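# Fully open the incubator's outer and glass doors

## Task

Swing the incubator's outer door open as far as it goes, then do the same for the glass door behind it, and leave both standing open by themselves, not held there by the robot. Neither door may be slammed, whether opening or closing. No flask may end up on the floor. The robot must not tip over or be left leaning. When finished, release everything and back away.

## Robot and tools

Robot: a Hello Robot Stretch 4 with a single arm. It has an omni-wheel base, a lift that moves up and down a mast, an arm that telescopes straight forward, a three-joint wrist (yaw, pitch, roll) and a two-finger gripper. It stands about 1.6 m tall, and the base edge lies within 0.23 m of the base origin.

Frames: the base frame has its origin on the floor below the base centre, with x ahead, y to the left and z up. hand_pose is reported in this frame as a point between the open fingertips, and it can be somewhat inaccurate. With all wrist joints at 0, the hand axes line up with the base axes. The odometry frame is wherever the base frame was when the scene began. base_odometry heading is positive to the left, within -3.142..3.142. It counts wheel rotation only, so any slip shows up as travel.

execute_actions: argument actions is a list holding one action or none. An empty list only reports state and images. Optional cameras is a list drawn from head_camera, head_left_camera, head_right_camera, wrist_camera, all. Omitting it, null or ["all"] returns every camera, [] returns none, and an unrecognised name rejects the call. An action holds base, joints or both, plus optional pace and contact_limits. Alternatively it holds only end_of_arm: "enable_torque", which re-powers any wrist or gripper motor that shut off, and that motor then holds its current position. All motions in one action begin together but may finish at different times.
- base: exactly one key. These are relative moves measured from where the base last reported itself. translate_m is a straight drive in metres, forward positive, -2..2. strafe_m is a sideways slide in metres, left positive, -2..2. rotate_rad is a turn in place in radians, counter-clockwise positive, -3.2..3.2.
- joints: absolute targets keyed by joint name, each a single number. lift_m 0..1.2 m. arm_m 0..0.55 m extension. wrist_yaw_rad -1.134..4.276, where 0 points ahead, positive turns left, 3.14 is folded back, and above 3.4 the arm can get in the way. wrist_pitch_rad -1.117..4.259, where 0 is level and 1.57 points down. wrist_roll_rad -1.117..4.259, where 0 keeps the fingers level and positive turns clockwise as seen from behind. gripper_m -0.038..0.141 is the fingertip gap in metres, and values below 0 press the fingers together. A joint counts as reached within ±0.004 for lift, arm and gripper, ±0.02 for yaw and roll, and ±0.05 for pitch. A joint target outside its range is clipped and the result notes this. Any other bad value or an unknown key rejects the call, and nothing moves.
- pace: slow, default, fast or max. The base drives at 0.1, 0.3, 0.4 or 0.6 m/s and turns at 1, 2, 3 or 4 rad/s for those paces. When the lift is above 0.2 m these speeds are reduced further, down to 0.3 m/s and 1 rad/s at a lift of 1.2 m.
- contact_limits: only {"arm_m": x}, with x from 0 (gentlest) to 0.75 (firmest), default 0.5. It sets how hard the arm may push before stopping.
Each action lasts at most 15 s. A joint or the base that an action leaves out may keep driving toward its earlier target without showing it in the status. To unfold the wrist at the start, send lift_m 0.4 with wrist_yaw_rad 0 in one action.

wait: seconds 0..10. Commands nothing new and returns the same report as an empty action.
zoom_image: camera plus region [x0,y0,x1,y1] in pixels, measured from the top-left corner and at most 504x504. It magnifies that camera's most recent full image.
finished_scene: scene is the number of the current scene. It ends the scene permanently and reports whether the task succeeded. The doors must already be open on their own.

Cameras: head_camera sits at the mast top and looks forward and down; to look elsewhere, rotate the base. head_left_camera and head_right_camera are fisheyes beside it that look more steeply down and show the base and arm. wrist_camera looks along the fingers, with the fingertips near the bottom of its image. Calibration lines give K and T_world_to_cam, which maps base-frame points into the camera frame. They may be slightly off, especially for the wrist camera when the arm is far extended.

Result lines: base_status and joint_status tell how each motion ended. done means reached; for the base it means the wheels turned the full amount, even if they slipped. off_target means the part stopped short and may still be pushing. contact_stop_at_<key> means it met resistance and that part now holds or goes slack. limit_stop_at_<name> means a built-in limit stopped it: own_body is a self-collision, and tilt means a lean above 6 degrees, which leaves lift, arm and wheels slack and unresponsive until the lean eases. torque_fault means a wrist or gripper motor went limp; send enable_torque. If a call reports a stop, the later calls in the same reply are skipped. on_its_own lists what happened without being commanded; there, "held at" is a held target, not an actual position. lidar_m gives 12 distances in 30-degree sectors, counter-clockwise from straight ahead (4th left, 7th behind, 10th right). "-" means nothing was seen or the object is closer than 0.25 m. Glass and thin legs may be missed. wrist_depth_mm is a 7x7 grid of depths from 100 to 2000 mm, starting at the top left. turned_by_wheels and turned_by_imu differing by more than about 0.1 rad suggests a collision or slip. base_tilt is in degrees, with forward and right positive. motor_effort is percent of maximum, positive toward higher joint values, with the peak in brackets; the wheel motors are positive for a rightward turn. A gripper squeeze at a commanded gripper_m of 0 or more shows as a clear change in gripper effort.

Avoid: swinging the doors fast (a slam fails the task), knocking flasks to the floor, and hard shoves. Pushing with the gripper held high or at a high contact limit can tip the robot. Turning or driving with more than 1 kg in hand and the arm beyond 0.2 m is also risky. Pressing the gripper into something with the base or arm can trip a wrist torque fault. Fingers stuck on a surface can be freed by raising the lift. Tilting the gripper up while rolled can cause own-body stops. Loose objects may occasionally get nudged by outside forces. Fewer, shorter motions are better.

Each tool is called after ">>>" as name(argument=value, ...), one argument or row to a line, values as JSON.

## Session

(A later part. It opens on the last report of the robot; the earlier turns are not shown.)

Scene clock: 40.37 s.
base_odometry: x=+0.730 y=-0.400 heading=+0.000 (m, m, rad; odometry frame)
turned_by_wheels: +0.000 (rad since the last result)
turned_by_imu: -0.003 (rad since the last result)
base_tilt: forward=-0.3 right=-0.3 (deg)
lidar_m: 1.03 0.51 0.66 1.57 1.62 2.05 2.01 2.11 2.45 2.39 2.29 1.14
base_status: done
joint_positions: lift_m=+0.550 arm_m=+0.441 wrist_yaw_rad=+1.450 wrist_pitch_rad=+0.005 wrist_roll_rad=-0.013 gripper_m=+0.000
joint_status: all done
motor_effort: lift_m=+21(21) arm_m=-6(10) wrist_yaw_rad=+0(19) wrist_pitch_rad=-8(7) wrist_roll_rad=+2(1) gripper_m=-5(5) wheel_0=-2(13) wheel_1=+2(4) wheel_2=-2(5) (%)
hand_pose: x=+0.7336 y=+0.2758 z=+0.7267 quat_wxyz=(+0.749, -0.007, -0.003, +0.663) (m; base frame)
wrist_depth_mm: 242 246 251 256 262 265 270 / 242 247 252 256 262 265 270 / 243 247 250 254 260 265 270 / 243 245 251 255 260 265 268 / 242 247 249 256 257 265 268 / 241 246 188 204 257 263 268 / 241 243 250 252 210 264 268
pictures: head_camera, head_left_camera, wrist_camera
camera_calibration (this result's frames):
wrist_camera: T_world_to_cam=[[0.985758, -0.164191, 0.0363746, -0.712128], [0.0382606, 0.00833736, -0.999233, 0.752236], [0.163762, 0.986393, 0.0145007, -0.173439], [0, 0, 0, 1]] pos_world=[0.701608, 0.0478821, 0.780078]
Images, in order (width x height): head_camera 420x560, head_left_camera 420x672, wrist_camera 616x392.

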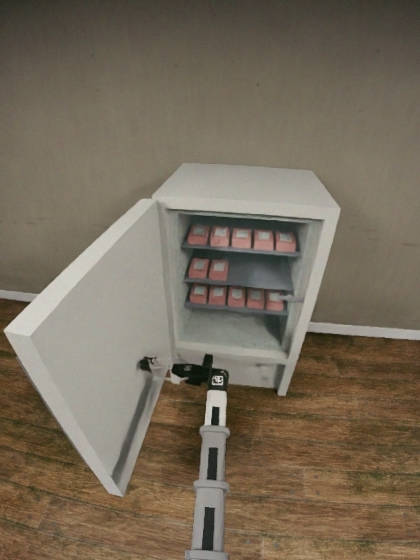

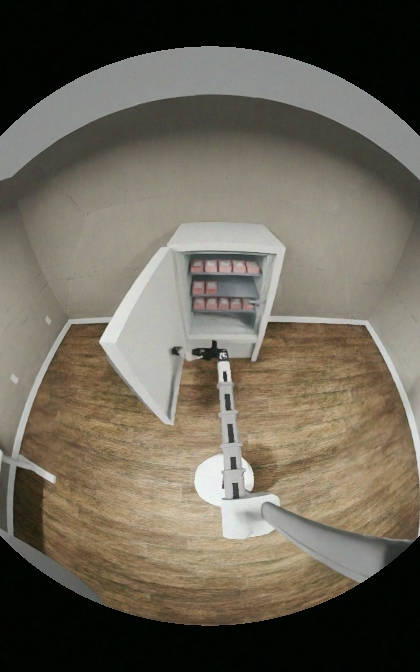

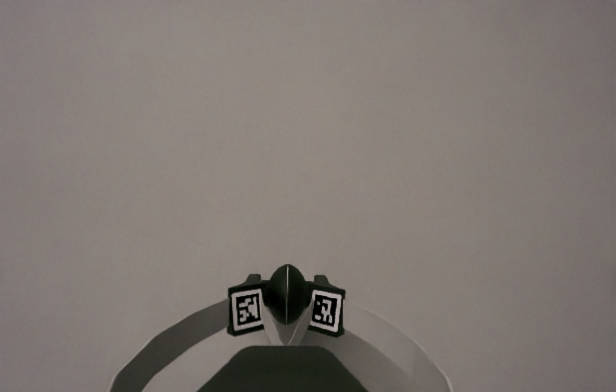

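>>> execute_actions(
  actions=[
    {"base": {"strafe_m": 0.1}, "pace": "slow"},
  ],
  cameras=["head_camera"],
)

Scene clock: 42.80 s.
base_odometry: x=+0.730 y=-0.300 heading=+0.000 (m, m, rad; odometry frame)
turned_by_wheels: +0.000 (rad since the last result)
turned_by_imu: -0.001 (rad since the last result)
base_tilt: forward=-0.3 right=-0.3 (deg)
lidar_m: 0.91 0.61 0.64 1.48 1.53 2.05 2.00 2.12 2.56 2.48 2.31 1.14
base_status: done
joint_positions: lift_m=+0.550 arm_m=+0.441 wrist_yaw_rad=+1.450 wrist_pitch_rad=+0.005 wrist_roll_rad=-0.013 gripper_m=+0.000
joint_status: not commanded
motor_effort: lift_m=+21(21) arm_m=-6(6) wrist_yaw_rad=+0(4) wrist_pitch_rad=-7(7) wrist_roll_rad=+1(1) gripper_m=-7(5) wheel_0=-2(18) wheel_1=+1(5) wheel_2=+0(6) (%)
hand_pose: x=+0.7335 y=+0.2758 z=+0.7267 quat_wxyz=(+0.749, -0.007, -0.003, +0.663) (m; base frame)
wrist_depth_mm: 324 303 287 270 256 244 235 / 322 303 286 271 256 245 236 / 322 301 285 270 255 243 235 / 320 301 286 268 257 242 234 / 319 300 283 268 254 241 233 / 320 301 188 204 250 242 233 / 319 293 283 262 206 241 232
pictures: head_camera
Images, in order (width x height): head_camera 420x560.

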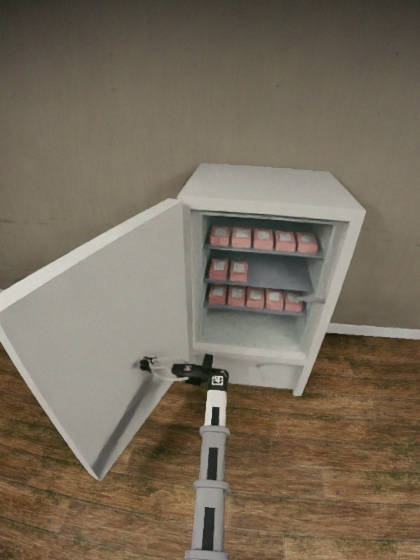

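>>> execute_actions(
  actions=[
    {"base": {"strafe_m": 0.08}, "pace": "slow"},
  ],
  cameras=["head_camera"],
)

Scene clock: 45.00 s.
base_odometry: x=+0.730 y=-0.220 heading=-0.002 (m, m, rad; odometry frame)
turned_by_wheels: -0.002 (rad since the last result)
turned_by_imu: -0.036 (rad since the last result)
base_tilt: forward=-0.3 right=-0.3 (deg)
lidar_m: 0.89 0.57 2.23 1.40 1.45 2.03 2.00 2.09 2.62 2.54 2.43 1.14
base_status: done
joint_positions: lift_m=+0.550 arm_m=+0.440 wrist_yaw_rad=+1.455 wrist_pitch_rad=+0.004 wrist_roll_rad=-0.013 gripper_m=+0.000
joint_status: not commanded
on_its_own: wrist_yaw_rad is at rest, and its effort (-15) is outside its rest range (-13 to +13)
motor_effort: lift_m=+21(21) arm_m=-2(6) wrist_yaw_rad=-15(18) wrist_pitch_rad=-5(7) wrist_roll_rad=+1(3) gripper_m=-7(6) wheel_0=-17(22) wheel_1=+0(4) wheel_2=-14(17) (%)
hand_pose: x=+0.7314 y=+0.2765 z=+0.7269 quat_wxyz=(+0.747, -0.006, -0.003, +0.665) (m; base frame)
wrist_depth_mm: 272 257 245 233 222 212 204 / 272 256 243 231 222 212 206 / 272 256 243 231 220 211 204 / 272 255 242 231 221 211 204 / 267 255 241 230 220 211 203 / 270 254 188 189 218 210 204 / 268 249 243 226 157 210 202
pictures: head_camera
Images, in order (width x height): head_camera 420x560.

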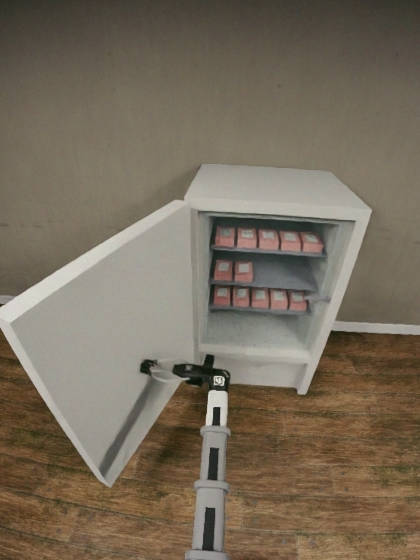

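>>> execute_actions(
  actions=[
    {"base": {"strafe_m": -0.37}, "joints": {"arm_m": 0.3, "wrist_yaw_rad": 0, "gripper_m": 0.08, "lift_m": 0.58}, "pace": "fast"},
  ],
  cameras=["head_camera", "wrist_camera"],
)

Scene clock: 47.40 s.
base_odometry: x=+0.729 y=-0.590 heading=-0.002 (m, m, rad; odometry frame)
turned_by_wheels: +0.000 (rad since the last result)
turned_by_imu: +0.002 (rad since the last result)
base_tilt: forward=-0.3 right=-0.3 (deg)
lidar_m: 1.09 0.93 0.86 1.79 1.84 2.07 2.01 2.09 2.25 2.18 2.27 1.76
base_status: done
joint_positions: lift_m=+0.580 arm_m=+0.301 wrist_yaw_rad=+0.000 wrist_pitch_rad=+0.005 wrist_roll_rad=-0.013 gripper_m=+0.080
joint_status: all done
motor_effort: lift_m=+21(24) arm_m=-6(9) wrist_yaw_rad=-1(38) wrist_pitch_rad=-8(13) wrist_roll_rad=+2(1) gripper_m=-2(11) wheel_0=+0(15) wheel_1=+1(8) wheel_2=+0(11) (%)
hand_pose: x=+0.7605 y=-0.0874 z=+0.7566 quat_wxyz=(+1.000, -0.007, +0.002, +0.000) (m; base frame)
wrist_depth_mm: 661 654 661 647 1205 1255 1229 / 741 904 917 647 1205 1229 1229 / 741 866 820 640 1205 1205 1255 / 715 1060 1078 647 1205 1205 1205 / 778 1060 1098 640 1205 1229 1229 / 691 683 214 640 207 1255 1255 / 798 878 931 146 1205 1160 1205
pictures: head_camera, wrist_camera
camera_calibration (this result's frames):
wrist_camera: T_world_to_cam=[[-0.0438883, -0.998374, 0.0363827, -0.0892191], [0.0127324, -0.0369738, -0.999235, 0.799619], [0.998955, -0.0433915, 0.0143344, -0.544992], [0, 0, 0, 1]] pos_world=[0.530326, -0.0831571, 0.810065]
Images, in order (width x height): head_camera 420x560, wrist_camera 616x392.

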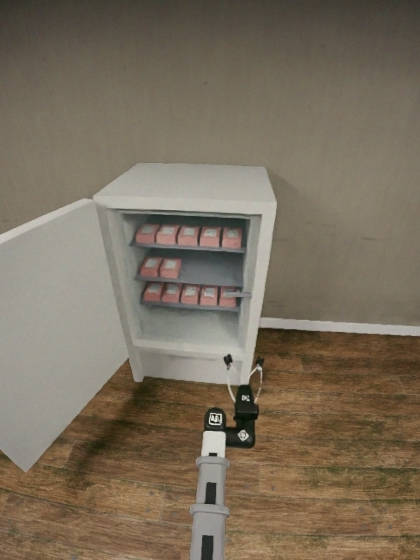

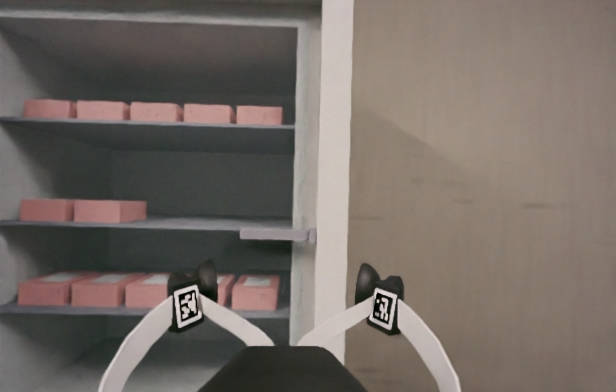

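>>> zoom_image(
  camera="wrist_camera",
  region=[200, 170, 360, 290],
)

>>> zoom_image(
  camera="head_camera",
  region=[170, 240, 290, 340],
)

Region (200, 170, 360, 290) of wrist_camera's 616x392 image, scaled by 3.150; it fills the top 378 rows of this view, and the rest is white.

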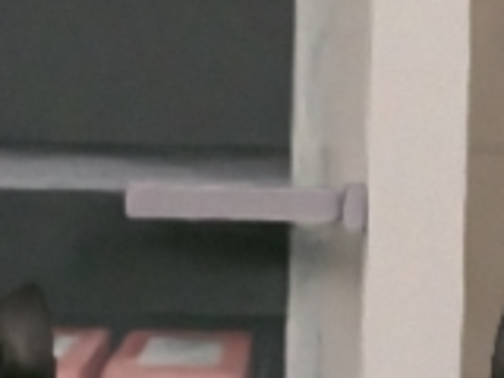

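Region (170, 240, 290, 340) of head_camera's 420x560 image, scaled by 4.200, with more detail than that image has.

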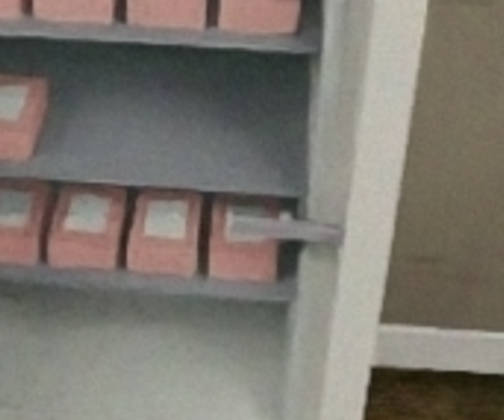

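>>> execute_actions(
  actions=[
    {"base": {"translate_m": 0.25}},
  ],
  cameras=["head_camera", "wrist_camera"],
)

Scene clock: 50.67 s.
base_odometry: x=+0.979 y=-0.591 heading=-0.002 (m, m, rad; odometry frame)
turned_by_wheels: +0.000 (rad since the last result)
turned_by_imu: -0.001 (rad since the last result)
base_tilt: forward=-0.3 right=-0.3 (deg)
lidar_m: 0.85 0.82 0.74 0.75 1.83 2.33 2.27 2.37 2.26 2.18 2.05 1.51
base_status: done
joint_positions: lift_m=+0.580 arm_m=+0.301 wrist_yaw_rad=+0.000 wrist_pitch_rad=+0.005 wrist_roll_rad=-0.013 gripper_m=+0.080
joint_status: not commanded
motor_effort: lift_m=+21(21) arm_m=-6(6) wrist_yaw_rad=+0(1) wrist_pitch_rad=-8(8) wrist_roll_rad=+2(2) gripper_m=-3(2) wheel_0=-1(1) wheel_1=+1(2) wheel_2=+0(9) (%)
hand_pose: x=+0.7605 y=-0.0874 z=+0.7566 quat_wxyz=(+1.000, -0.007, +0.002, +0.000) (m; base frame)
wrist_depth_mm: 621 668 654 394 976 960 960 / 442 449 445 394 946 976 976 / 732 809 831 389 960 976 976 / 707 820 831 394 946 991 960 / 707 820 462 364 960 976 976 / 539 517 213 389 208 976 976 / 436 439 439 147 345 960 976
pictures: head_camera, wrist_camera
camera_calibration (this result's frames):
wrist_camera: T_world_to_cam=[[-0.0438896, -0.998374, 0.0363825, -0.0892185], [0.0127323, -0.0369736, -0.999235, 0.799619], [0.998955, -0.0433928, 0.0143344, -0.544989], [0, 0, 0, 1]] pos_world=[0.530322, -0.0831572, 0.810065]
Images, in order (width x height): head_camera 420x560, wrist_camera 616x392.

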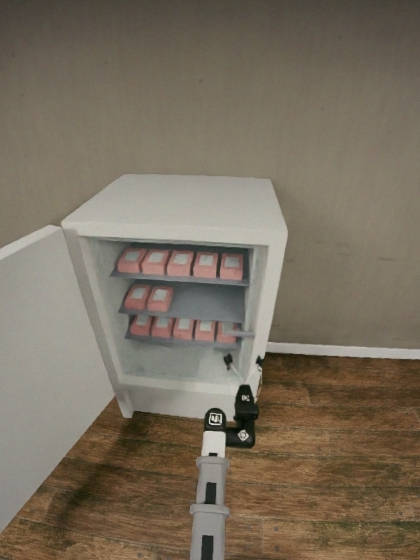

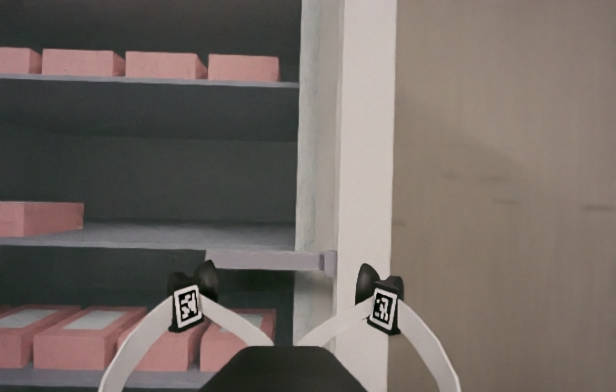

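>>> zoom_image(
  camera="wrist_camera",
  region=[180, 200, 400, 320],
)

>>> zoom_image(
  camera="head_camera",
  region=[190, 290, 280, 370],
)

Region (180, 200, 400, 320) of wrist_camera's 616x392 image, scaled by 2.291; it fills the top 275 rows of this view, and the rest is white.

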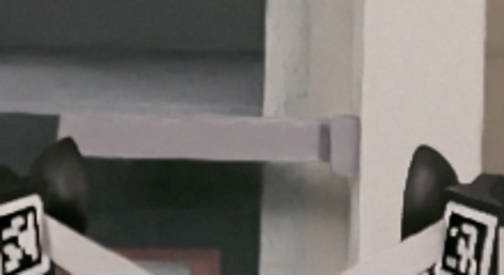

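Region (190, 290, 280, 370) of head_camera's 420x560 image, scaled by 5.600, with more detail than that image has.

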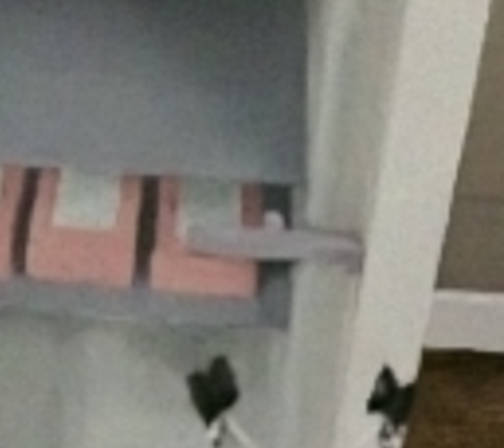

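>>> execute_actions(
  actions=[
    {"base": {"strafe_m": 0.016}, "joints": {"wrist_roll_rad": 1.571, "lift_m": 0.577, "arm_m": 0.36, "gripper_m": 0.07}},
  ],
  cameras=["head_camera", "wrist_camera"],
)

Scene clock: 52.97 s.
base_odometry: x=+0.979 y=-0.575 heading=-0.002 (m, m, rad; odometry frame)
turned_by_wheels: +0.000 (rad since the last result)
turned_by_imu: +0.000 (rad since the last result)
base_tilt: forward=-0.2 right=-0.3 (deg)
lidar_m: 0.84 0.82 0.73 0.76 1.80 2.32 2.27 2.37 2.30 2.20 2.04 1.51
base_status: done
joint_positions: lift_m=+0.577 arm_m=+0.359 wrist_yaw_rad=+0.000 wrist_pitch_rad=+0.005 wrist_roll_rad=+1.571 gripper_m=+0.070
joint_status: all done
motor_effort: lift_m=+16(19) arm_m=+7(4) wrist_yaw_rad=+0(1) wrist_pitch_rad=-8(7) wrist_roll_rad=+2(9) gripper_m=-4(3) wheel_0=-1(7) wheel_1=+0(12) wheel_2=+0(1) (%)
hand_pose: x=+0.8182 y=-0.0874 z=+0.7541 quat_wxyz=(+0.707, +0.707, +0.002, -0.002) (m; base frame)
wrist_depth_mm: 866 878 891 904 917 917 917 / 854 854 878 904 904 917 904 / 272 276 279 286 287 293 296 / 319 324 327 287 338 343 294 / 492 407 759 798 404 634 459 / 488 413 198 768 218 676 484 / 492 384 759 146 399 627 477
pictures: head_camera, wrist_camera
camera_calibration (this result's frames):
wrist_camera: T_world_to_cam=[[-0.0491952, -0.0231133, -0.998522, 0.783329], [0.0174678, 0.999559, -0.0239979, 0.147666], [0.998636, -0.0186225, -0.0487698, -0.552661], [0, 0, 0, 1]] pos_world=[0.587864, -0.139787, 0.758761]
Images, in order (width x height): head_camera 420x560, wrist_camera 616x392.

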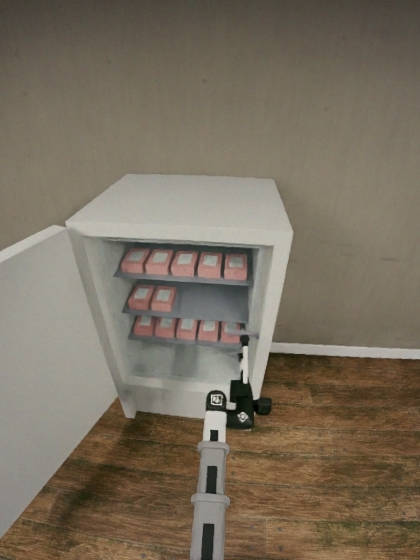

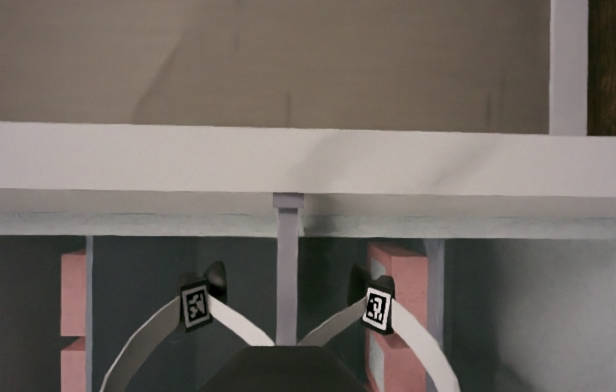

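>>> execute_actions(
  actions=[
    {"joints": {"arm_m": 0.43}, "contact_limits": {"arm_m": 0.15}},
  ],
  cameras=["wrist_camera"],
)

Scene clock: 54.33 s.
base_odometry: x=+0.979 y=-0.575 heading=-0.002 (m, m, rad; odometry frame)
turned_by_wheels: +0.000 (rad since the last result)
turned_by_imu: +0.000 (rad since the last result)
base_tilt: forward=-0.3 right=-0.4 (deg)
lidar_m: 0.84 0.82 0.74 0.76 1.84 2.32 2.27 2.35 2.29 2.20 2.03 1.49
base_status: not commanded
joint_positions: lift_m=+0.577 arm_m=+0.429 wrist_yaw_rad=+0.000 wrist_pitch_rad=+0.005 wrist_roll_rad=+1.571 gripper_m=+0.070
joint_status: all done
motor_effort: lift_m=+16(16) arm_m=+6(7) wrist_yaw_rad=+0(0) wrist_pitch_rad=-8(7) wrist_roll_rad=+3(3) gripper_m=-2(5) wheel_0=-1(1) wheel_1=+0(0) wheel_2=+0(0) (%)
contact_limits: arm_m 0.15
hand_pose: x=+0.8882 y=-0.0874 z=+0.7541 quat_wxyz=(+0.707, +0.707, +0.002, -0.002) (m; base frame)
wrist_depth_mm: 788 798 820 831 831 842 866 / 788 788 798 809 831 854 842 / 205 207 210 213 216 219 223 / 252 254 259 217 265 271 274 / 296 382 259 266 330 327 439 / 310 413 199 699 220 559 484 / 309 382 699 146 377 559 484
pictures: wrist_camera
camera_calibration (this result's frames):
wrist_camera: T_world_to_cam=[[-0.0491671, -0.0230561, -0.998524, 0.786763], [0.0175229, 0.99956, -0.0239428, 0.146368], [0.998637, -0.0186743, -0.0487414, -0.622589], [0, 0, 0, 1]] pos_world=[0.657859, -0.139791, 0.75876]
Images, in order (width x height): wrist_camera 616x392.

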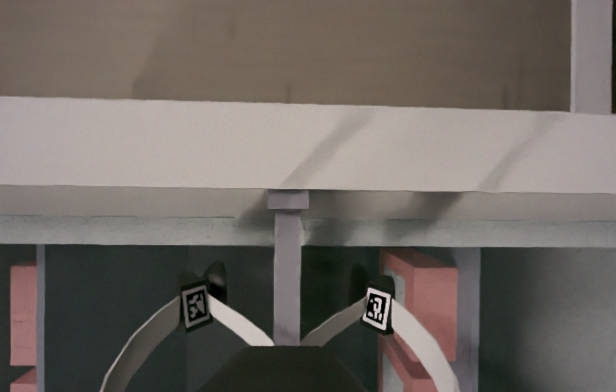

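>>> execute_actions(
  actions=[
    {"joints": {"gripper_m": -0.015}},
  ],
  cameras=["wrist_camera"],
)

Scene clock: 56.10 s.
base_odometry: x=+0.979 y=-0.575 heading=-0.002 (m, m, rad; odometry frame)
turned_by_wheels: +0.000 (rad since the last result)
turned_by_imu: +0.000 (rad since the last result)
base_tilt: forward=-0.3 right=-0.2 (deg)
lidar_m: 0.84 0.81 0.74 0.76 1.83 2.34 2.26 2.36 2.28 2.21 2.05 1.51
base_status: not commanded
joint_positions: lift_m=+0.577 arm_m=+0.430 wrist_yaw_rad=+0.003 wrist_pitch_rad=+0.005 wrist_roll_rad=+1.571 gripper_m=-0.014
joint_status: all done
motor_effort: lift_m=+16(16) arm_m=+2(7) wrist_yaw_rad=-8(8) wrist_pitch_rad=-7(7) wrist_roll_rad=+4(3) gripper_m=-22(25) wheel_0=-2(2) wheel_1=+0(0) wheel_2=+2(2) (%)
hand_pose: x=+0.8893 y=-0.0866 z=+0.7541 quat_wxyz=(+0.707, +0.707, +0.003, -0.001) (m; base frame)
wrist_depth_mm: 778 809 809 809 831 842 842 / 778 798 809 831 820 854 842 / 203 206 209 212 215 218 220 / 250 254 257 214 264 267 271 / 296 379 691 263 345 325 445 / 307 413 188 205 327 559 480 / 307 353 699 220 379 554 477
pictures: wrist_camera
camera_calibration (this result's frames):
wrist_camera: T_world_to_cam=[[-0.0490625, -0.0231926, -0.998526, 0.78674], [0.014754, 0.999604, -0.0239426, 0.148017], [0.998687, -0.015907, -0.0487009, -0.623443], [0, 0, 0, 1]] pos_world=[0.65904, -0.139629, 0.758763]
Images, in order (width x height): wrist_camera 616x392.

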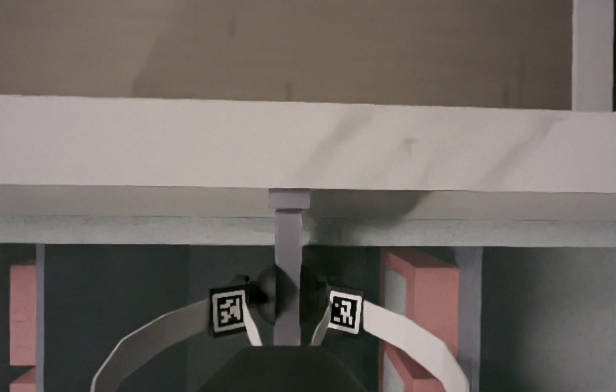

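>>> execute_actions(
  actions=[
    {"joints": {"wrist_roll_rad": 1.3}},
  ],
  cameras=["wrist_camera"],
)

Scene clock: 56.93 s.
base_odometry: x=+0.979 y=-0.575 heading=-0.002 (m, m, rad; odometry frame)
turned_by_wheels: +0.000 (rad since the last result)
turned_by_imu: +0.000 (rad since the last result)
base_tilt: forward=-0.3 right=-0.3 (deg)
lidar_m: 0.85 0.80 0.74 0.75 1.84 2.34 2.26 2.37 2.28 2.19 2.03 1.51
base_status: not commanded
joint_positions: lift_m=+0.577 arm_m=+0.430 wrist_yaw_rad=+0.002 wrist_pitch_rad=+0.005 wrist_roll_rad=+1.304 gripper_m=-0.014
joint_status: all done
motor_effort: lift_m=+16(16) arm_m=+2(2) wrist_yaw_rad=-4(8) wrist_pitch_rad=-8(7) wrist_roll_rad=-10(10) gripper_m=-21(21) wheel_0=-2(2) wheel_1=+0(0) wheel_2=+2(2) (%)
hand_pose: x=+0.8892 y=-0.0869 z=+0.7541 quat_wxyz=(+0.795, +0.607, +0.002, -0.001) (m; base frame)
wrist_depth_mm: 205 809 820 831 831 854 842 / 204 206 210 820 831 831 854 / 251 241 208 211 214 854 854 / 309 258 258 216 215 218 220 / 309 462 699 263 266 267 221 / 314 459 185 220 325 312 273 / 332 436 707 220 329 530 449
pictures: wrist_camera
camera_calibration (this result's frames):
wrist_camera: T_world_to_cam=[[-0.048432, -0.285601, -0.957124, 0.732138], [0.0147064, 0.957941, -0.286589, 0.34283], [0.998718, -0.0279559, -0.0421949, -0.629329], [0, 0, 0, 1]] pos_world=[0.65894, -0.136905, 0.772444]
Images, in order (width x height): wrist_camera 616x392.

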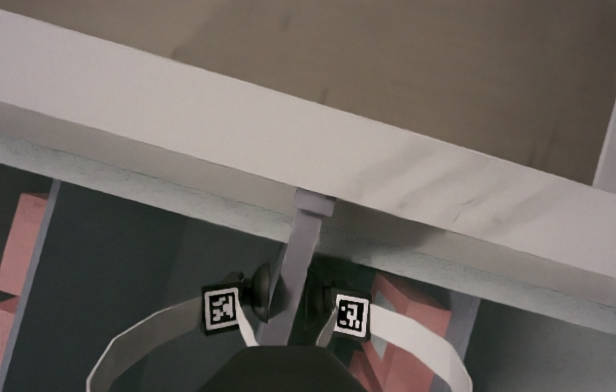

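The bar didn't turn that way. Trying the other direction.

>>> execute_actions(
  actions=[
    {"joints": {"wrist_roll_rad": 1.95}},
  ],
  cameras=["wrist_camera"],
)

Scene clock: 58.03 s.
base_odometry: x=+0.979 y=-0.575 heading=-0.002 (m, m, rad; odometry frame)
turned_by_wheels: +0.000 (rad since the last result)
turned_by_imu: +0.000 (rad since the last result)
base_tilt: forward=-0.4 right=-0.4 (deg)
lidar_m: 0.84 0.82 0.73 0.73 1.84 2.32 2.27 2.36 2.29 2.21 2.03 1.50
base_status: not commanded
joint_positions: lift_m=+0.577 arm_m=+0.430 wrist_yaw_rad=+0.001 wrist_pitch_rad=+0.005 wrist_roll_rad=+1.948 gripper_m=-0.014
joint_status: all done
motor_effort: lift_m=+16(16) arm_m=+2(2) wrist_yaw_rad=-4(5) wrist_pitch_rad=-8(8) wrist_roll_rad=+7(12) gripper_m=-19(21) wheel_0=-2(2) wheel_1=+0(0) wheel_2=+2(2) (%)
hand_pose: x=+0.8892 y=-0.0870 z=+0.7540 quat_wxyz=(+0.562, +0.827, +0.002, -0.002) (m; base frame)
wrist_depth_mm: 788 788 809 820 831 220 222 / 788 788 809 214 216 219 274 / 788 798 209 211 228 271 418 / 203 206 211 263 268 585 488 / 204 253 258 699 407 330 517 / 251 255 187 204 357 329 559 / 306 325 544 220 723 330 603
pictures: wrist_camera
camera_calibration (this result's frames):
wrist_camera: T_world_to_cam=[[-0.0494637, 0.3466, -0.936708, 0.7726], [0.0180766, 0.938013, 0.346128, -0.138942], [0.998612, 0.0001883, -0.0526629, -0.618877], [0, 0, 0, 1]] pos_world=[0.658745, -0.137337, 0.7392]
Images, in order (width x height): wrist_camera 616x392.

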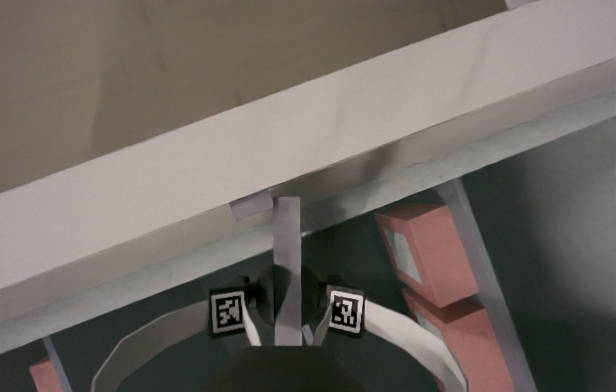

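>>> execute_actions(
  actions=[
    {"joints": {"wrist_roll_rad": 3.1}},
  ],
  cameras=["wrist_camera", "head_camera"],
)

Scene clock: 59.63 s.
base_odometry: x=+0.979 y=-0.575 heading=-0.002 (m, m, rad; odometry frame)
turned_by_wheels: +0.000 (rad since the last result)
turned_by_imu: +0.000 (rad since the last result)
base_tilt: forward=-0.2 right=-0.3 (deg)
lidar_m: 0.85 0.82 0.73 0.76 1.83 2.34 2.26 2.36 2.29 2.21 2.04 1.51
base_status: not commanded
joint_positions: lift_m=+0.577 arm_m=+0.430 wrist_yaw_rad=+0.001 wrist_pitch_rad=+0.007 wrist_roll_rad=+3.098 gripper_m=-0.014
joint_status: all done
motor_effort: lift_m=+16(16) arm_m=+2(2) wrist_yaw_rad=-4(5) wrist_pitch_rad=-12(12) wrist_roll_rad=+7(10) gripper_m=-17(19) wheel_0=-1(2) wheel_1=+0(0) wheel_2=+1(2) (%)
hand_pose: x=+0.8891 y=-0.0871 z=+0.7536 quat_wxyz=(+0.022, +1.000, +0.001, -0.003) (m; base frame)
wrist_depth_mm: 788 210 262 621 615 603 585 / 788 209 263 332 723 732 676 / 798 208 260 389 332 334 342 / 788 207 260 715 723 732 661 / 778 206 260 353 484 549 603 / 778 205 187 204 303 732 430 / 778 203 255 219 539 591 603
pictures: head_camera, wrist_camera
camera_calibration (this result's frames):
wrist_camera: T_world_to_cam=[[-0.045888, 0.996786, -0.0656717, 0.169238], [0.0240885, 0.066826, 0.997474, -0.710785], [0.998656, 0.0441902, -0.0270775, -0.634365], [0, 0, 0, 1]] pos_world=[0.658401, -0.0931627, 0.702926]
Images, in order (width x height): head_camera 420x560, wrist_camera 616x392.

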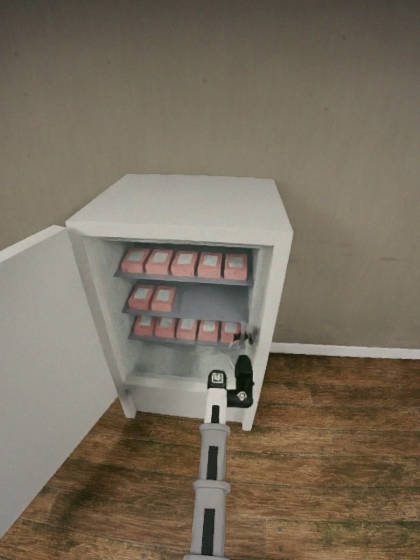

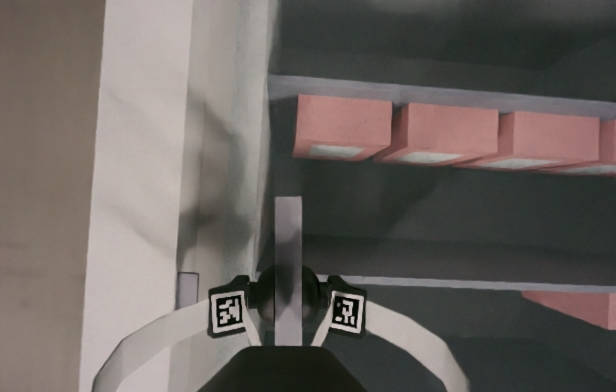

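>>> execute_actions(
  actions=[
    {"base": {"strafe_m": 0.014}, "joints": {"arm_m": 0.33}},
  ],
  cameras=["wrist_camera", "head_camera"],
)

Scene clock: 61.23 s.
base_odometry: x=+0.979 y=-0.561 heading=-0.002 (m, m, rad; odometry frame)
turned_by_wheels: +0.000 (rad since the last result)
turned_by_imu: +0.000 (rad since the last result)
base_tilt: forward=-0.2 right=-0.4 (deg)
lidar_m: 0.84 0.81 0.72 0.73 1.80 2.31 2.26 2.36 2.30 2.23 2.02 1.50
base_status: done
joint_positions: lift_m=+0.577 arm_m=+0.331 wrist_yaw_rad=+0.004 wrist_pitch_rad=+0.007 wrist_roll_rad=+3.099 gripper_m=-0.014
joint_status: all done
motor_effort: lift_m=+16(16) arm_m=-7(9) wrist_yaw_rad=-12(14) wrist_pitch_rad=-14(14) wrist_roll_rad=+6(6) gripper_m=-20(19) wheel_0=+1(11) wheel_1=+2(11) wheel_2=+0(3) (%)
hand_pose: x=+0.7909 y=-0.0862 z=+0.7534 quat_wxyz=(+0.021, +1.000, +0.002, -0.003) (m; base frame)
wrist_depth_mm: 904 891 359 627 615 597 580 / 878 878 359 820 820 820 676 / 891 878 357 424 430 439 449 / 878 878 355 809 831 831 634 / 866 303 357 442 661 574 585 / 866 301 185 205 820 831 585 / 878 301 343 220 544 580 574
pictures: head_camera, wrist_camera
camera_calibration (this result's frames):
wrist_camera: T_world_to_cam=[[-0.048816, 0.996666, -0.065376, 0.165967], [0.0243949, 0.0666243, 0.99748, -0.708583], [0.99851, 0.0470981, -0.0275659, -0.535576], [0, 0, 0, 1]] pos_world=[0.560166, -0.0929799, 0.702884]
Images, in order (width x height): head_camera 420x560, wrist_camera 616x392.

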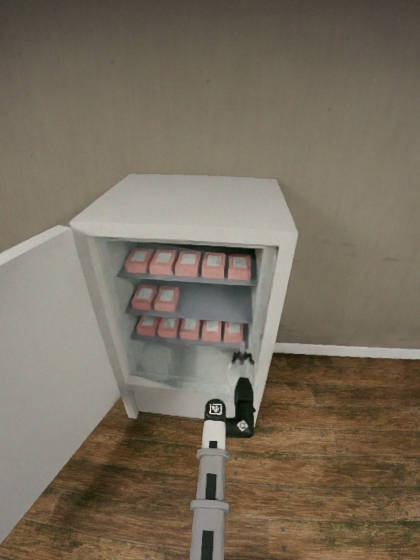

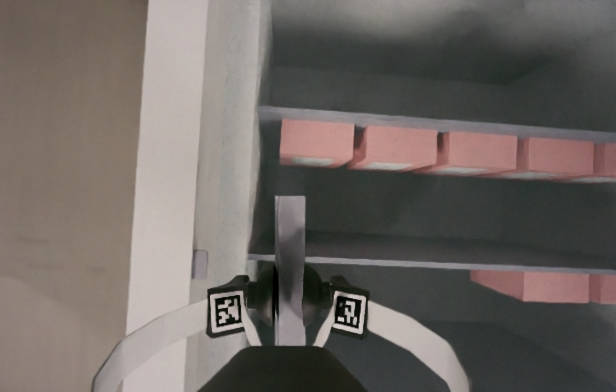

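>>> execute_actions(
  actions=[
    {"base": {"strafe_m": 0.075}, "joints": {"arm_m": 0.25, "wrist_yaw_rad": -0.12}},
  ],
  cameras=["wrist_camera", "head_camera"],
)

Scene clock: 62.80 s.
base_odometry: x=+0.979 y=-0.486 heading=-0.002 (m, m, rad; odometry frame)
turned_by_wheels: +0.000 (rad since the last result)
turned_by_imu: +0.001 (rad since the last result)
base_tilt: forward=-0.3 right=-0.3 (deg)
lidar_m: 0.84 0.73 0.65 1.96 1.74 2.32 2.25 2.37 2.38 2.30 2.05 0.88
base_status: done
joint_positions: lift_m=+0.577 arm_m=+0.251 wrist_yaw_rad=-0.121 wrist_pitch_rad=+0.007 wrist_roll_rad=+3.099 gripper_m=-0.014
joint_status: all done
motor_effort: lift_m=+16(16) arm_m=-6(9) wrist_yaw_rad=+3(69) wrist_pitch_rad=-15(15) wrist_roll_rad=+5(7) gripper_m=-20(21) wheel_0=-1(10) wheel_1=+0(15) wheel_2=+0(15) (%)
hand_pose: x=+0.6978 y=-0.1216 z=+0.7534 quat_wxyz=(+0.021, +0.998, -0.060, -0.005) (m; base frame)
wrist_depth_mm: 1060 1098 430 621 615 603 580 / 1060 1060 436 842 878 842 699 / 1042 1060 455 517 521 508 500 / 1042 1042 459 891 904 891 640 / 1060 1042 459 484 878 741 603 / 1042 1025 185 204 831 866 647 / 1025 404 404 220 544 597 597
pictures: head_camera, wrist_camera
camera_calibration (this result's frames):
wrist_camera: T_world_to_cam=[[0.0760569, 0.994979, -0.0650618, 0.109126], [0.0327425, 0.0627234, 0.997494, -0.710187], [0.996566, -0.0779966, -0.0278075, -0.454629], [0, 0, 0, 1]] pos_world=[0.468022, -0.0994925, 0.702865]
Images, in order (width x height): head_camera 420x560, wrist_camera 616x392.

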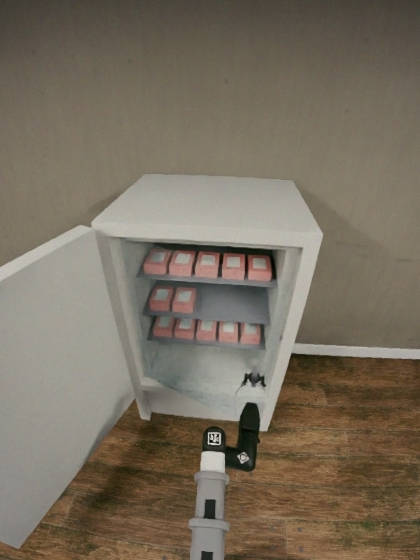

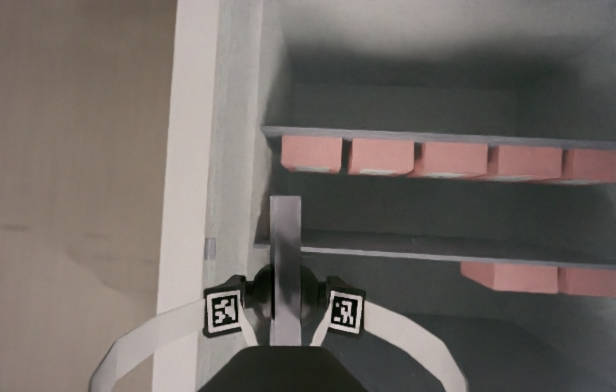

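>>> execute_actions(
  actions=[
    {"base": {"strafe_m": 0.07}, "joints": {"arm_m": 0.167, "wrist_yaw_rad": -0.17}},
  ],
  cameras=["wrist_camera", "head_camera"],
)

Scene clock: 64.30 s.
base_odometry: x=+0.979 y=-0.416 heading=-0.002 (m, m, rad; odometry frame)
turned_by_wheels: +0.000 (rad since the last result)
turned_by_imu: +0.000 (rad since the last result)
base_tilt: forward=-0.3 right=-0.4 (deg)
lidar_m: 0.85 0.65 0.59 1.96 1.67 2.35 2.25 2.36 2.43 2.36 2.05 0.87
base_status: done
joint_positions: lift_m=+0.577 arm_m=+0.168 wrist_yaw_rad=-0.172 wrist_pitch_rad=+0.008 wrist_roll_rad=+3.099 gripper_m=-0.014
joint_status: all done
motor_effort: lift_m=+16(16) arm_m=-6(13) wrist_yaw_rad=+5(26) wrist_pitch_rad=-17(17) wrist_roll_rad=+6(5) gripper_m=-20(21) wheel_0=+1(14) wheel_1=+0(12) wheel_2=-1(4) (%)
hand_pose: x=+0.6083 y=-0.1354 z=+0.7531 quat_wxyz=(+0.021, +0.996, -0.086, -0.006) (m; base frame)
wrist_depth_mm: 1205 1182 554 634 609 597 569 / 1205 1160 559 854 878 820 654 / 1205 1182 564 741 960 878 585 / 1205 1138 559 931 976 904 603 / 1182 1160 559 597 960 591 580 / 1182 1160 188 213 904 854 615 / 1182 508 525 224 574 597 559
pictures: head_camera, wrist_camera
camera_calibration (this result's frames):
wrist_camera: T_world_to_cam=[[0.12629, 0.989871, -0.0648574, 0.0982584], [0.0365739, 0.0606902, 0.997486, -0.708762], [0.991319, -0.128345, -0.0285389, -0.369562], [0, 0, 0, 1]] pos_world=[0.379867, -0.10168, 0.702807]
Images, in order (width x height): head_camera 420x560, wrist_camera 616x392.

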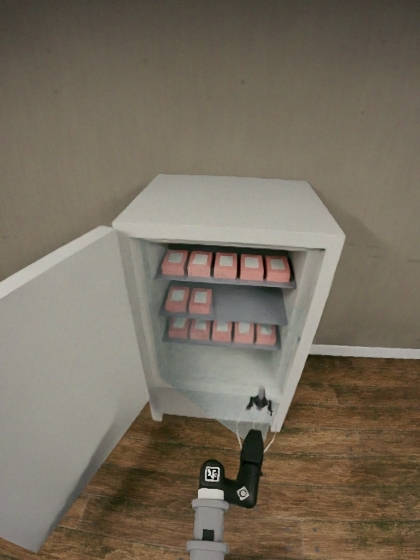

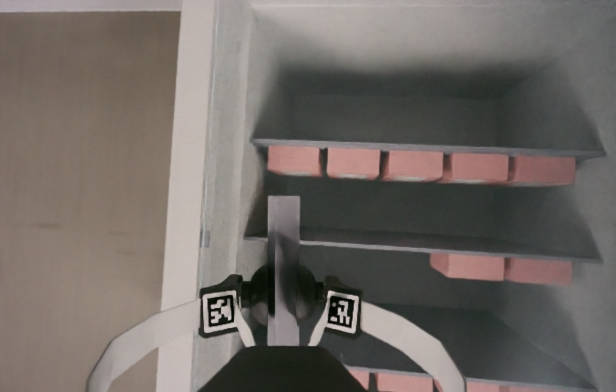

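>>> execute_actions(
  actions=[
    {"joints": {"gripper_m": 0.035}},
  ],
  cameras=[],
)

>>> execute_actions(
  actions=[
    {"base": {"translate_m": -0.1}, "joints": {"arm_m": 0.02}},
  ],
  cameras=["wrist_camera", "head_camera"],
)

Scene clock: 65.77 s.
base_odometry: x=+0.979 y=-0.416 heading=-0.002 (m, m, rad; odometry frame)
turned_by_wheels: +0.000 (rad since the last result)
turned_by_imu: +0.000 (rad since the last result)
base_tilt: forward=-0.2 right=-0.3 (deg)
lidar_m: 0.85 0.65 0.59 1.95 1.64 2.31 2.27 2.36 2.45 2.37 2.02 0.89
base_status: not commanded
joint_positions: lift_m=+0.577 arm_m=+0.168 wrist_yaw_rad=-0.170 wrist_pitch_rad=+0.005 wrist_roll_rad=+3.099 gripper_m=+0.035
joint_status: all done
motor_effort: lift_m=+16(16) arm_m=-6(6) wrist_yaw_rad=+1(15) wrist_pitch_rad=-9(17) wrist_roll_rad=+3(4) gripper_m=-3(16) wheel_0=+0(1) wheel_1=-1(1) wheel_2=-1(1) (%)
hand_pose: x=+0.6084 y=-0.1351 z=+0.7539 quat_wxyz=(+0.021, +0.996, -0.085, -0.004) (m; base frame)
wrist_depth_mm: 1229 1182 559 640 621 603 574 / 1182 1182 559 878 878 854 640 / 1182 1160 564 621 946 842 585 / 1160 1138 564 976 976 931 603 / 1182 1138 554 768 946 580 574 / 1160 1160 192 229 820 842 615 / 1182 508 530 188 574 591 559
pictures: none
No camera images: the call's "cameras" was empty. Leave "cameras" out to get every camera's image.

Scene clock: 67.30 s.
base_odometry: x=+0.879 y=-0.416 heading=-0.002 (m, m, rad; odometry frame)
turned_by_wheels: +0.000 (rad since the last result)
turned_by_imu: +0.000 (rad since the last result)
base_tilt: forward=-0.3 right=-0.3 (deg)
lidar_m: 0.70 0.70 0.63 1.64 1.67 2.21 2.15 2.24 2.42 2.36 2.16 0.99
base_status: done
joint_positions: lift_m=+0.577 arm_m=+0.021 wrist_yaw_rad=-0.170 wrist_pitch_rad=+0.005 wrist_roll_rad=+3.100 gripper_m=+0.035
joint_status: all done
motor_effort: lift_m=+16(16) arm_m=-6(5) wrist_yaw_rad=+1(1) wrist_pitch_rad=-8(8) wrist_roll_rad=+2(3) gripper_m=-5(5) wheel_0=+0(5) wheel_1=+0(3) wheel_2=-2(8) (%)
hand_pose: x=+0.4615 y=-0.1350 z=+0.7540 quat_wxyz=(+0.021, +0.996, -0.085, -0.004) (m; base frame)
wrist_depth_mm: 1464 1397 1430 778 741 732 707 / 1499 1464 1464 866 904 854 723 / 1397 1430 1366 1078 1205 1042 715 / 1464 1464 1366 1138 1205 866 707 / 1430 1430 1366 991 1182 854 699 / 1464 1397 192 831 820 831 691 / 1430 1366 1366 559 904 878 691
pictures: head_camera, wrist_camera
camera_calibration (this result's frames):
wrist_camera: T_world_to_cam=[[0.124875, 0.990067, -0.0646077, 0.116902], [0.0334586, 0.0608782, 0.997584, -0.702897], [0.991608, -0.126735, -0.0255241, -0.226224], [0, 0, 0, 1]] pos_world=[0.233245, -0.10162, 0.702978]
Images, in order (width x height): head_camera 420x560, wrist_camera 616x392.

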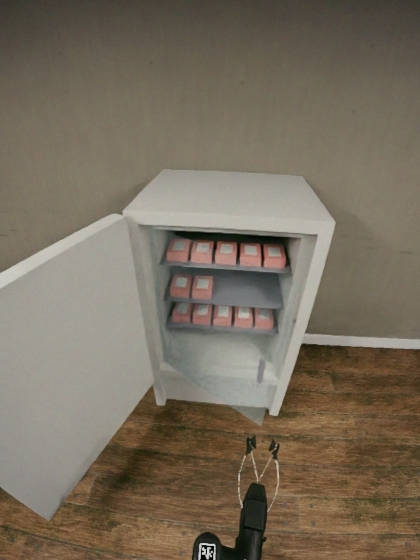

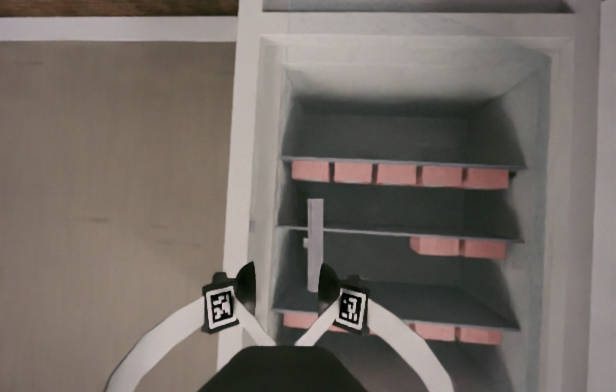

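>>> execute_actions(
  actions=[
    {"base": {"strafe_m": -0.57}, "joints": {"arm_m": 0.17, "wrist_yaw_rad": 1.45, "gripper_m": 0.0}, "pace": "fast"},
  ],
  cameras=["head_camera"],
)

>>> execute_actions(
  actions=[
    {"joints": {"arm_m": 0.53}, "pace": "fast", "contact_limits": {"arm_m": 0.2}},
  ],
  cameras=["wrist_camera", "head_camera"],
)

Scene clock: 70.77 s.
base_odometry: x=+0.878 y=-0.986 heading=-0.002 (m, m, rad; odometry frame)
turned_by_wheels: +0.000 (rad since the last result)
turned_by_imu: +0.002 (rad since the last result)
base_tilt: forward=-0.4 right=-0.2 (deg)
lidar_m: 0.97 0.81 1.14 1.17 2.26 2.25 2.17 2.27 1.82 1.79 1.89 1.60
base_status: done
joint_positions: lift_m=+0.577 arm_m=+0.169 wrist_yaw_rad=+1.450 wrist_pitch_rad=+0.005 wrist_roll_rad=+3.100 gripper_m=+0.000
joint_status: all done
motor_effort: lift_m=+17(17) arm_m=+6(8) wrist_yaw_rad=+0(9) wrist_pitch_rad=-7(8) wrist_roll_rad=+4(4) gripper_m=-7(6) wheel_0=+0(15) wheel_1=+2(11) wheel_2=+0(0) (%)
hand_pose: x=+0.4614 y=+0.2758 z=+0.7541 quat_wxyz=(+0.017, +0.748, +0.663, +0.012) (m; base frame)
wrist_depth_mm: 750 891 1397 1430 1464 1366 1397 / 842 891 960 1025 1808 1983 1983 / 842 891 946 1025 - - - / 831 904 946 1042 - - - / 831 891 931 1025 - - - / 842 891 188 203 - - - / 842 854 946 1008 627 - -
pictures: head_camera
Images, in order (width x height): head_camera 420x560.

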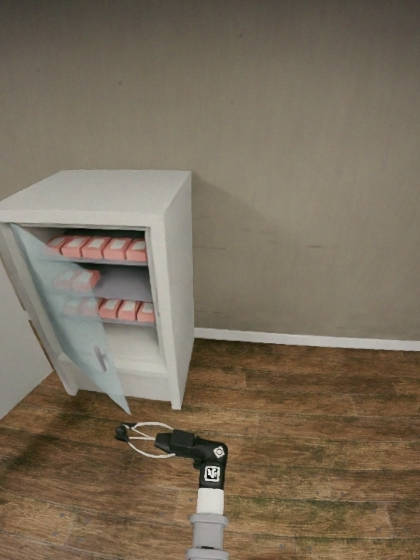

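Scene clock: 72.60 s.
base_odometry: x=+0.878 y=-0.986 heading=-0.002 (m, m, rad; odometry frame)
turned_by_wheels: +0.000 (rad since the last result)
turned_by_imu: +0.000 (rad since the last result)
base_tilt: forward=-0.2 right=-0.3 (deg)
lidar_m: 0.97 0.81 1.14 1.15 2.27 2.25 2.18 2.27 1.87 1.80 1.89 1.60
base_status: not commanded
joint_positions: lift_m=+0.577 arm_m=+0.529 wrist_yaw_rad=+1.450 wrist_pitch_rad=+0.005 wrist_roll_rad=+3.100 gripper_m=+0.000
joint_status: all done
motor_effort: lift_m=+16(16) arm_m=+6(11) wrist_yaw_rad=+1(0) wrist_pitch_rad=-7(7) wrist_roll_rad=+4(3) gripper_m=-6(7) wheel_0=+0(0) wheel_1=+2(2) wheel_2=+0(0) (%)
contact_limits: arm_m 0.2
hand_pose: x=+0.8214 y=+0.2758 z=+0.7541 quat_wxyz=(+0.017, +0.748, +0.663, +0.012) (m; base frame)
wrist_depth_mm: 213 676 715 1366 1397 1430 1336 / 216 820 809 891 960 1042 1921 / 218 535 809 891 976 1042 - / 220 809 809 891 931 1025 - / 223 609 798 891 931 1025 - / 634 778 187 203 917 1025 - / 452 484 809 878 549 1060 -
pictures: head_camera, wrist_camera
camera_calibration (this result's frames):
wrist_camera: T_world_to_cam=[[-0.995013, 0.0760251, -0.0645664, 0.837134], [-0.0624272, 0.0301884, 0.997593, -0.652785], [0.0777912, 0.996649, -0.0252918, -0.0904162], [0, 0, 0, 1]] pos_world=[0.799242, 0.0461765, 0.702977]
Images, in order (width x height): head_camera 420x560, wrist_camera 616x392.

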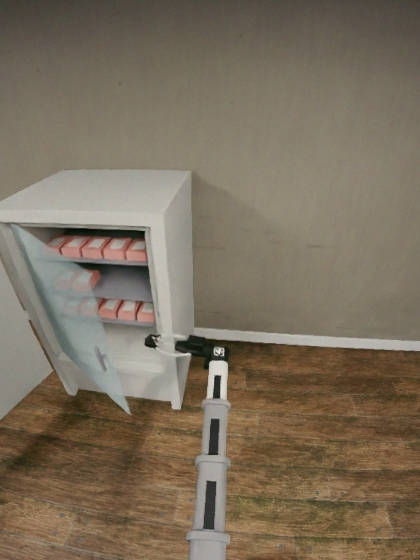

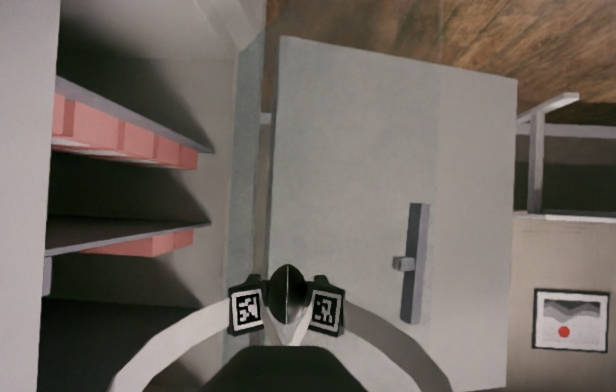

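>>> execute_actions(
  actions=[
    {"base": {"strafe_m": 0.16}},
  ],
  cameras=[],
)

>>> execute_actions(
  actions=[
    {"base": {"strafe_m": 0.13}, "joints": {"arm_m": 0.3}, "pace": "slow"},
  ],
  cameras=["wrist_camera", "head_camera"],
)

Scene clock: 74.90 s.
base_odometry: x=+0.878 y=-0.826 heading=-0.002 (m, m, rad; odometry frame)
turned_by_wheels: +0.000 (rad since the last result)
turned_by_imu: -0.001 (rad since the last result)
base_tilt: forward=-0.2 right=-0.3 (deg)
lidar_m: 0.94 0.73 1.00 2.02 2.07 2.24 2.17 2.26 2.02 1.94 2.05 1.59
base_status: done
joint_positions: lift_m=+0.577 arm_m=+0.529 wrist_yaw_rad=+1.450 wrist_pitch_rad=+0.005 wrist_roll_rad=+3.100 gripper_m=+0.000
joint_status: not commanded
motor_effort: lift_m=+16(16) arm_m=+6(6) wrist_yaw_rad=-1(0) wrist_pitch_rad=-7(7) wrist_roll_rad=+3(2) gripper_m=-6(6) wheel_0=+0(13) wheel_1=-1(12) wheel_2=+0(0) (%)
hand_pose: x=+0.8213 y=+0.2758 z=+0.7541 quat_wxyz=(+0.017, +0.748, +0.663, +0.012) (m; base frame)
wrist_depth_mm: 661 661 691 732 809 1336 1336 / 353 647 691 732 778 878 1756 / 439 544 676 732 788 878 - / 654 647 691 723 788 842 - / 433 574 683 723 778 831 - / 654 647 187 204 788 210 - / 508 488 668 715 455 842 -
pictures: none
No camera images: the call's "cameras" was empty. Leave "cameras" out to get every camera's image.

Scene clock: 78.47 s.
base_odometry: x=+0.878 y=-0.696 heading=-0.002 (m, m, rad; odometry frame)
turned_by_wheels: +0.000 (rad since the last result)
turned_by_imu: -0.001 (rad since the last result)
base_tilt: forward=-0.2 right=-0.4 (deg)
lidar_m: 0.94 0.70 0.71 1.92 1.97 2.25 2.18 2.26 2.15 2.07 2.15 1.62
base_status: done
joint_positions: lift_m=+0.577 arm_m=+0.301 wrist_yaw_rad=+1.450 wrist_pitch_rad=+0.005 wrist_roll_rad=+3.100 gripper_m=+0.000
joint_status: all done
motor_effort: lift_m=+16(17) arm_m=-6(7) wrist_yaw_rad=+0(14) wrist_pitch_rad=-8(8) wrist_roll_rad=+3(3) gripper_m=-5(6) wheel_0=-1(9) wheel_1=+1(7) wheel_2=+0(3) (%)
hand_pose: x=+0.5937 y=+0.2758 z=+0.7540 quat_wxyz=(+0.017, +0.748, +0.663, +0.012) (m; base frame)
wrist_depth_mm: 574 615 647 691 759 1308 1366 / 580 621 647 691 741 1661 1921 / 574 609 634 683 750 - - / 574 609 640 691 741 - - / 569 603 640 691 732 - - / 569 603 187 204 732 - - / 569 574 634 661 449 - -
pictures: head_camera, wrist_camera
camera_calibration (this result's frames):
wrist_camera: T_world_to_cam=[[-0.995009, 0.0760807, -0.0645624, 0.610556], [-0.0624146, 0.0302806, 0.997591, -0.667005], [0.0778524, 0.996642, -0.0253809, -0.072664], [0, 0, 0, 1]] pos_world=[0.571535, 0.0461658, 0.702972]
Images, in order (width x height): head_camera 420x560, wrist_camera 616x392.

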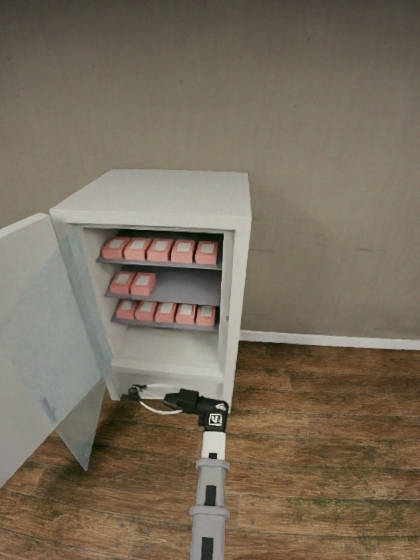

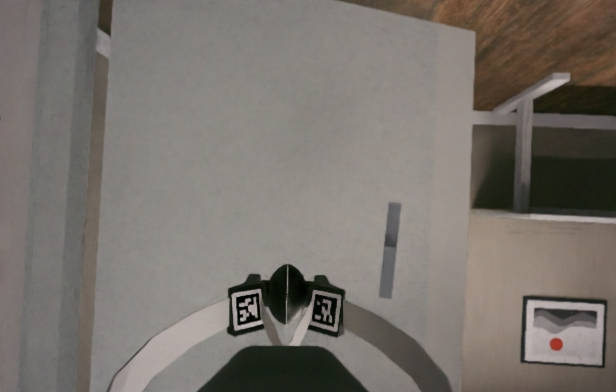

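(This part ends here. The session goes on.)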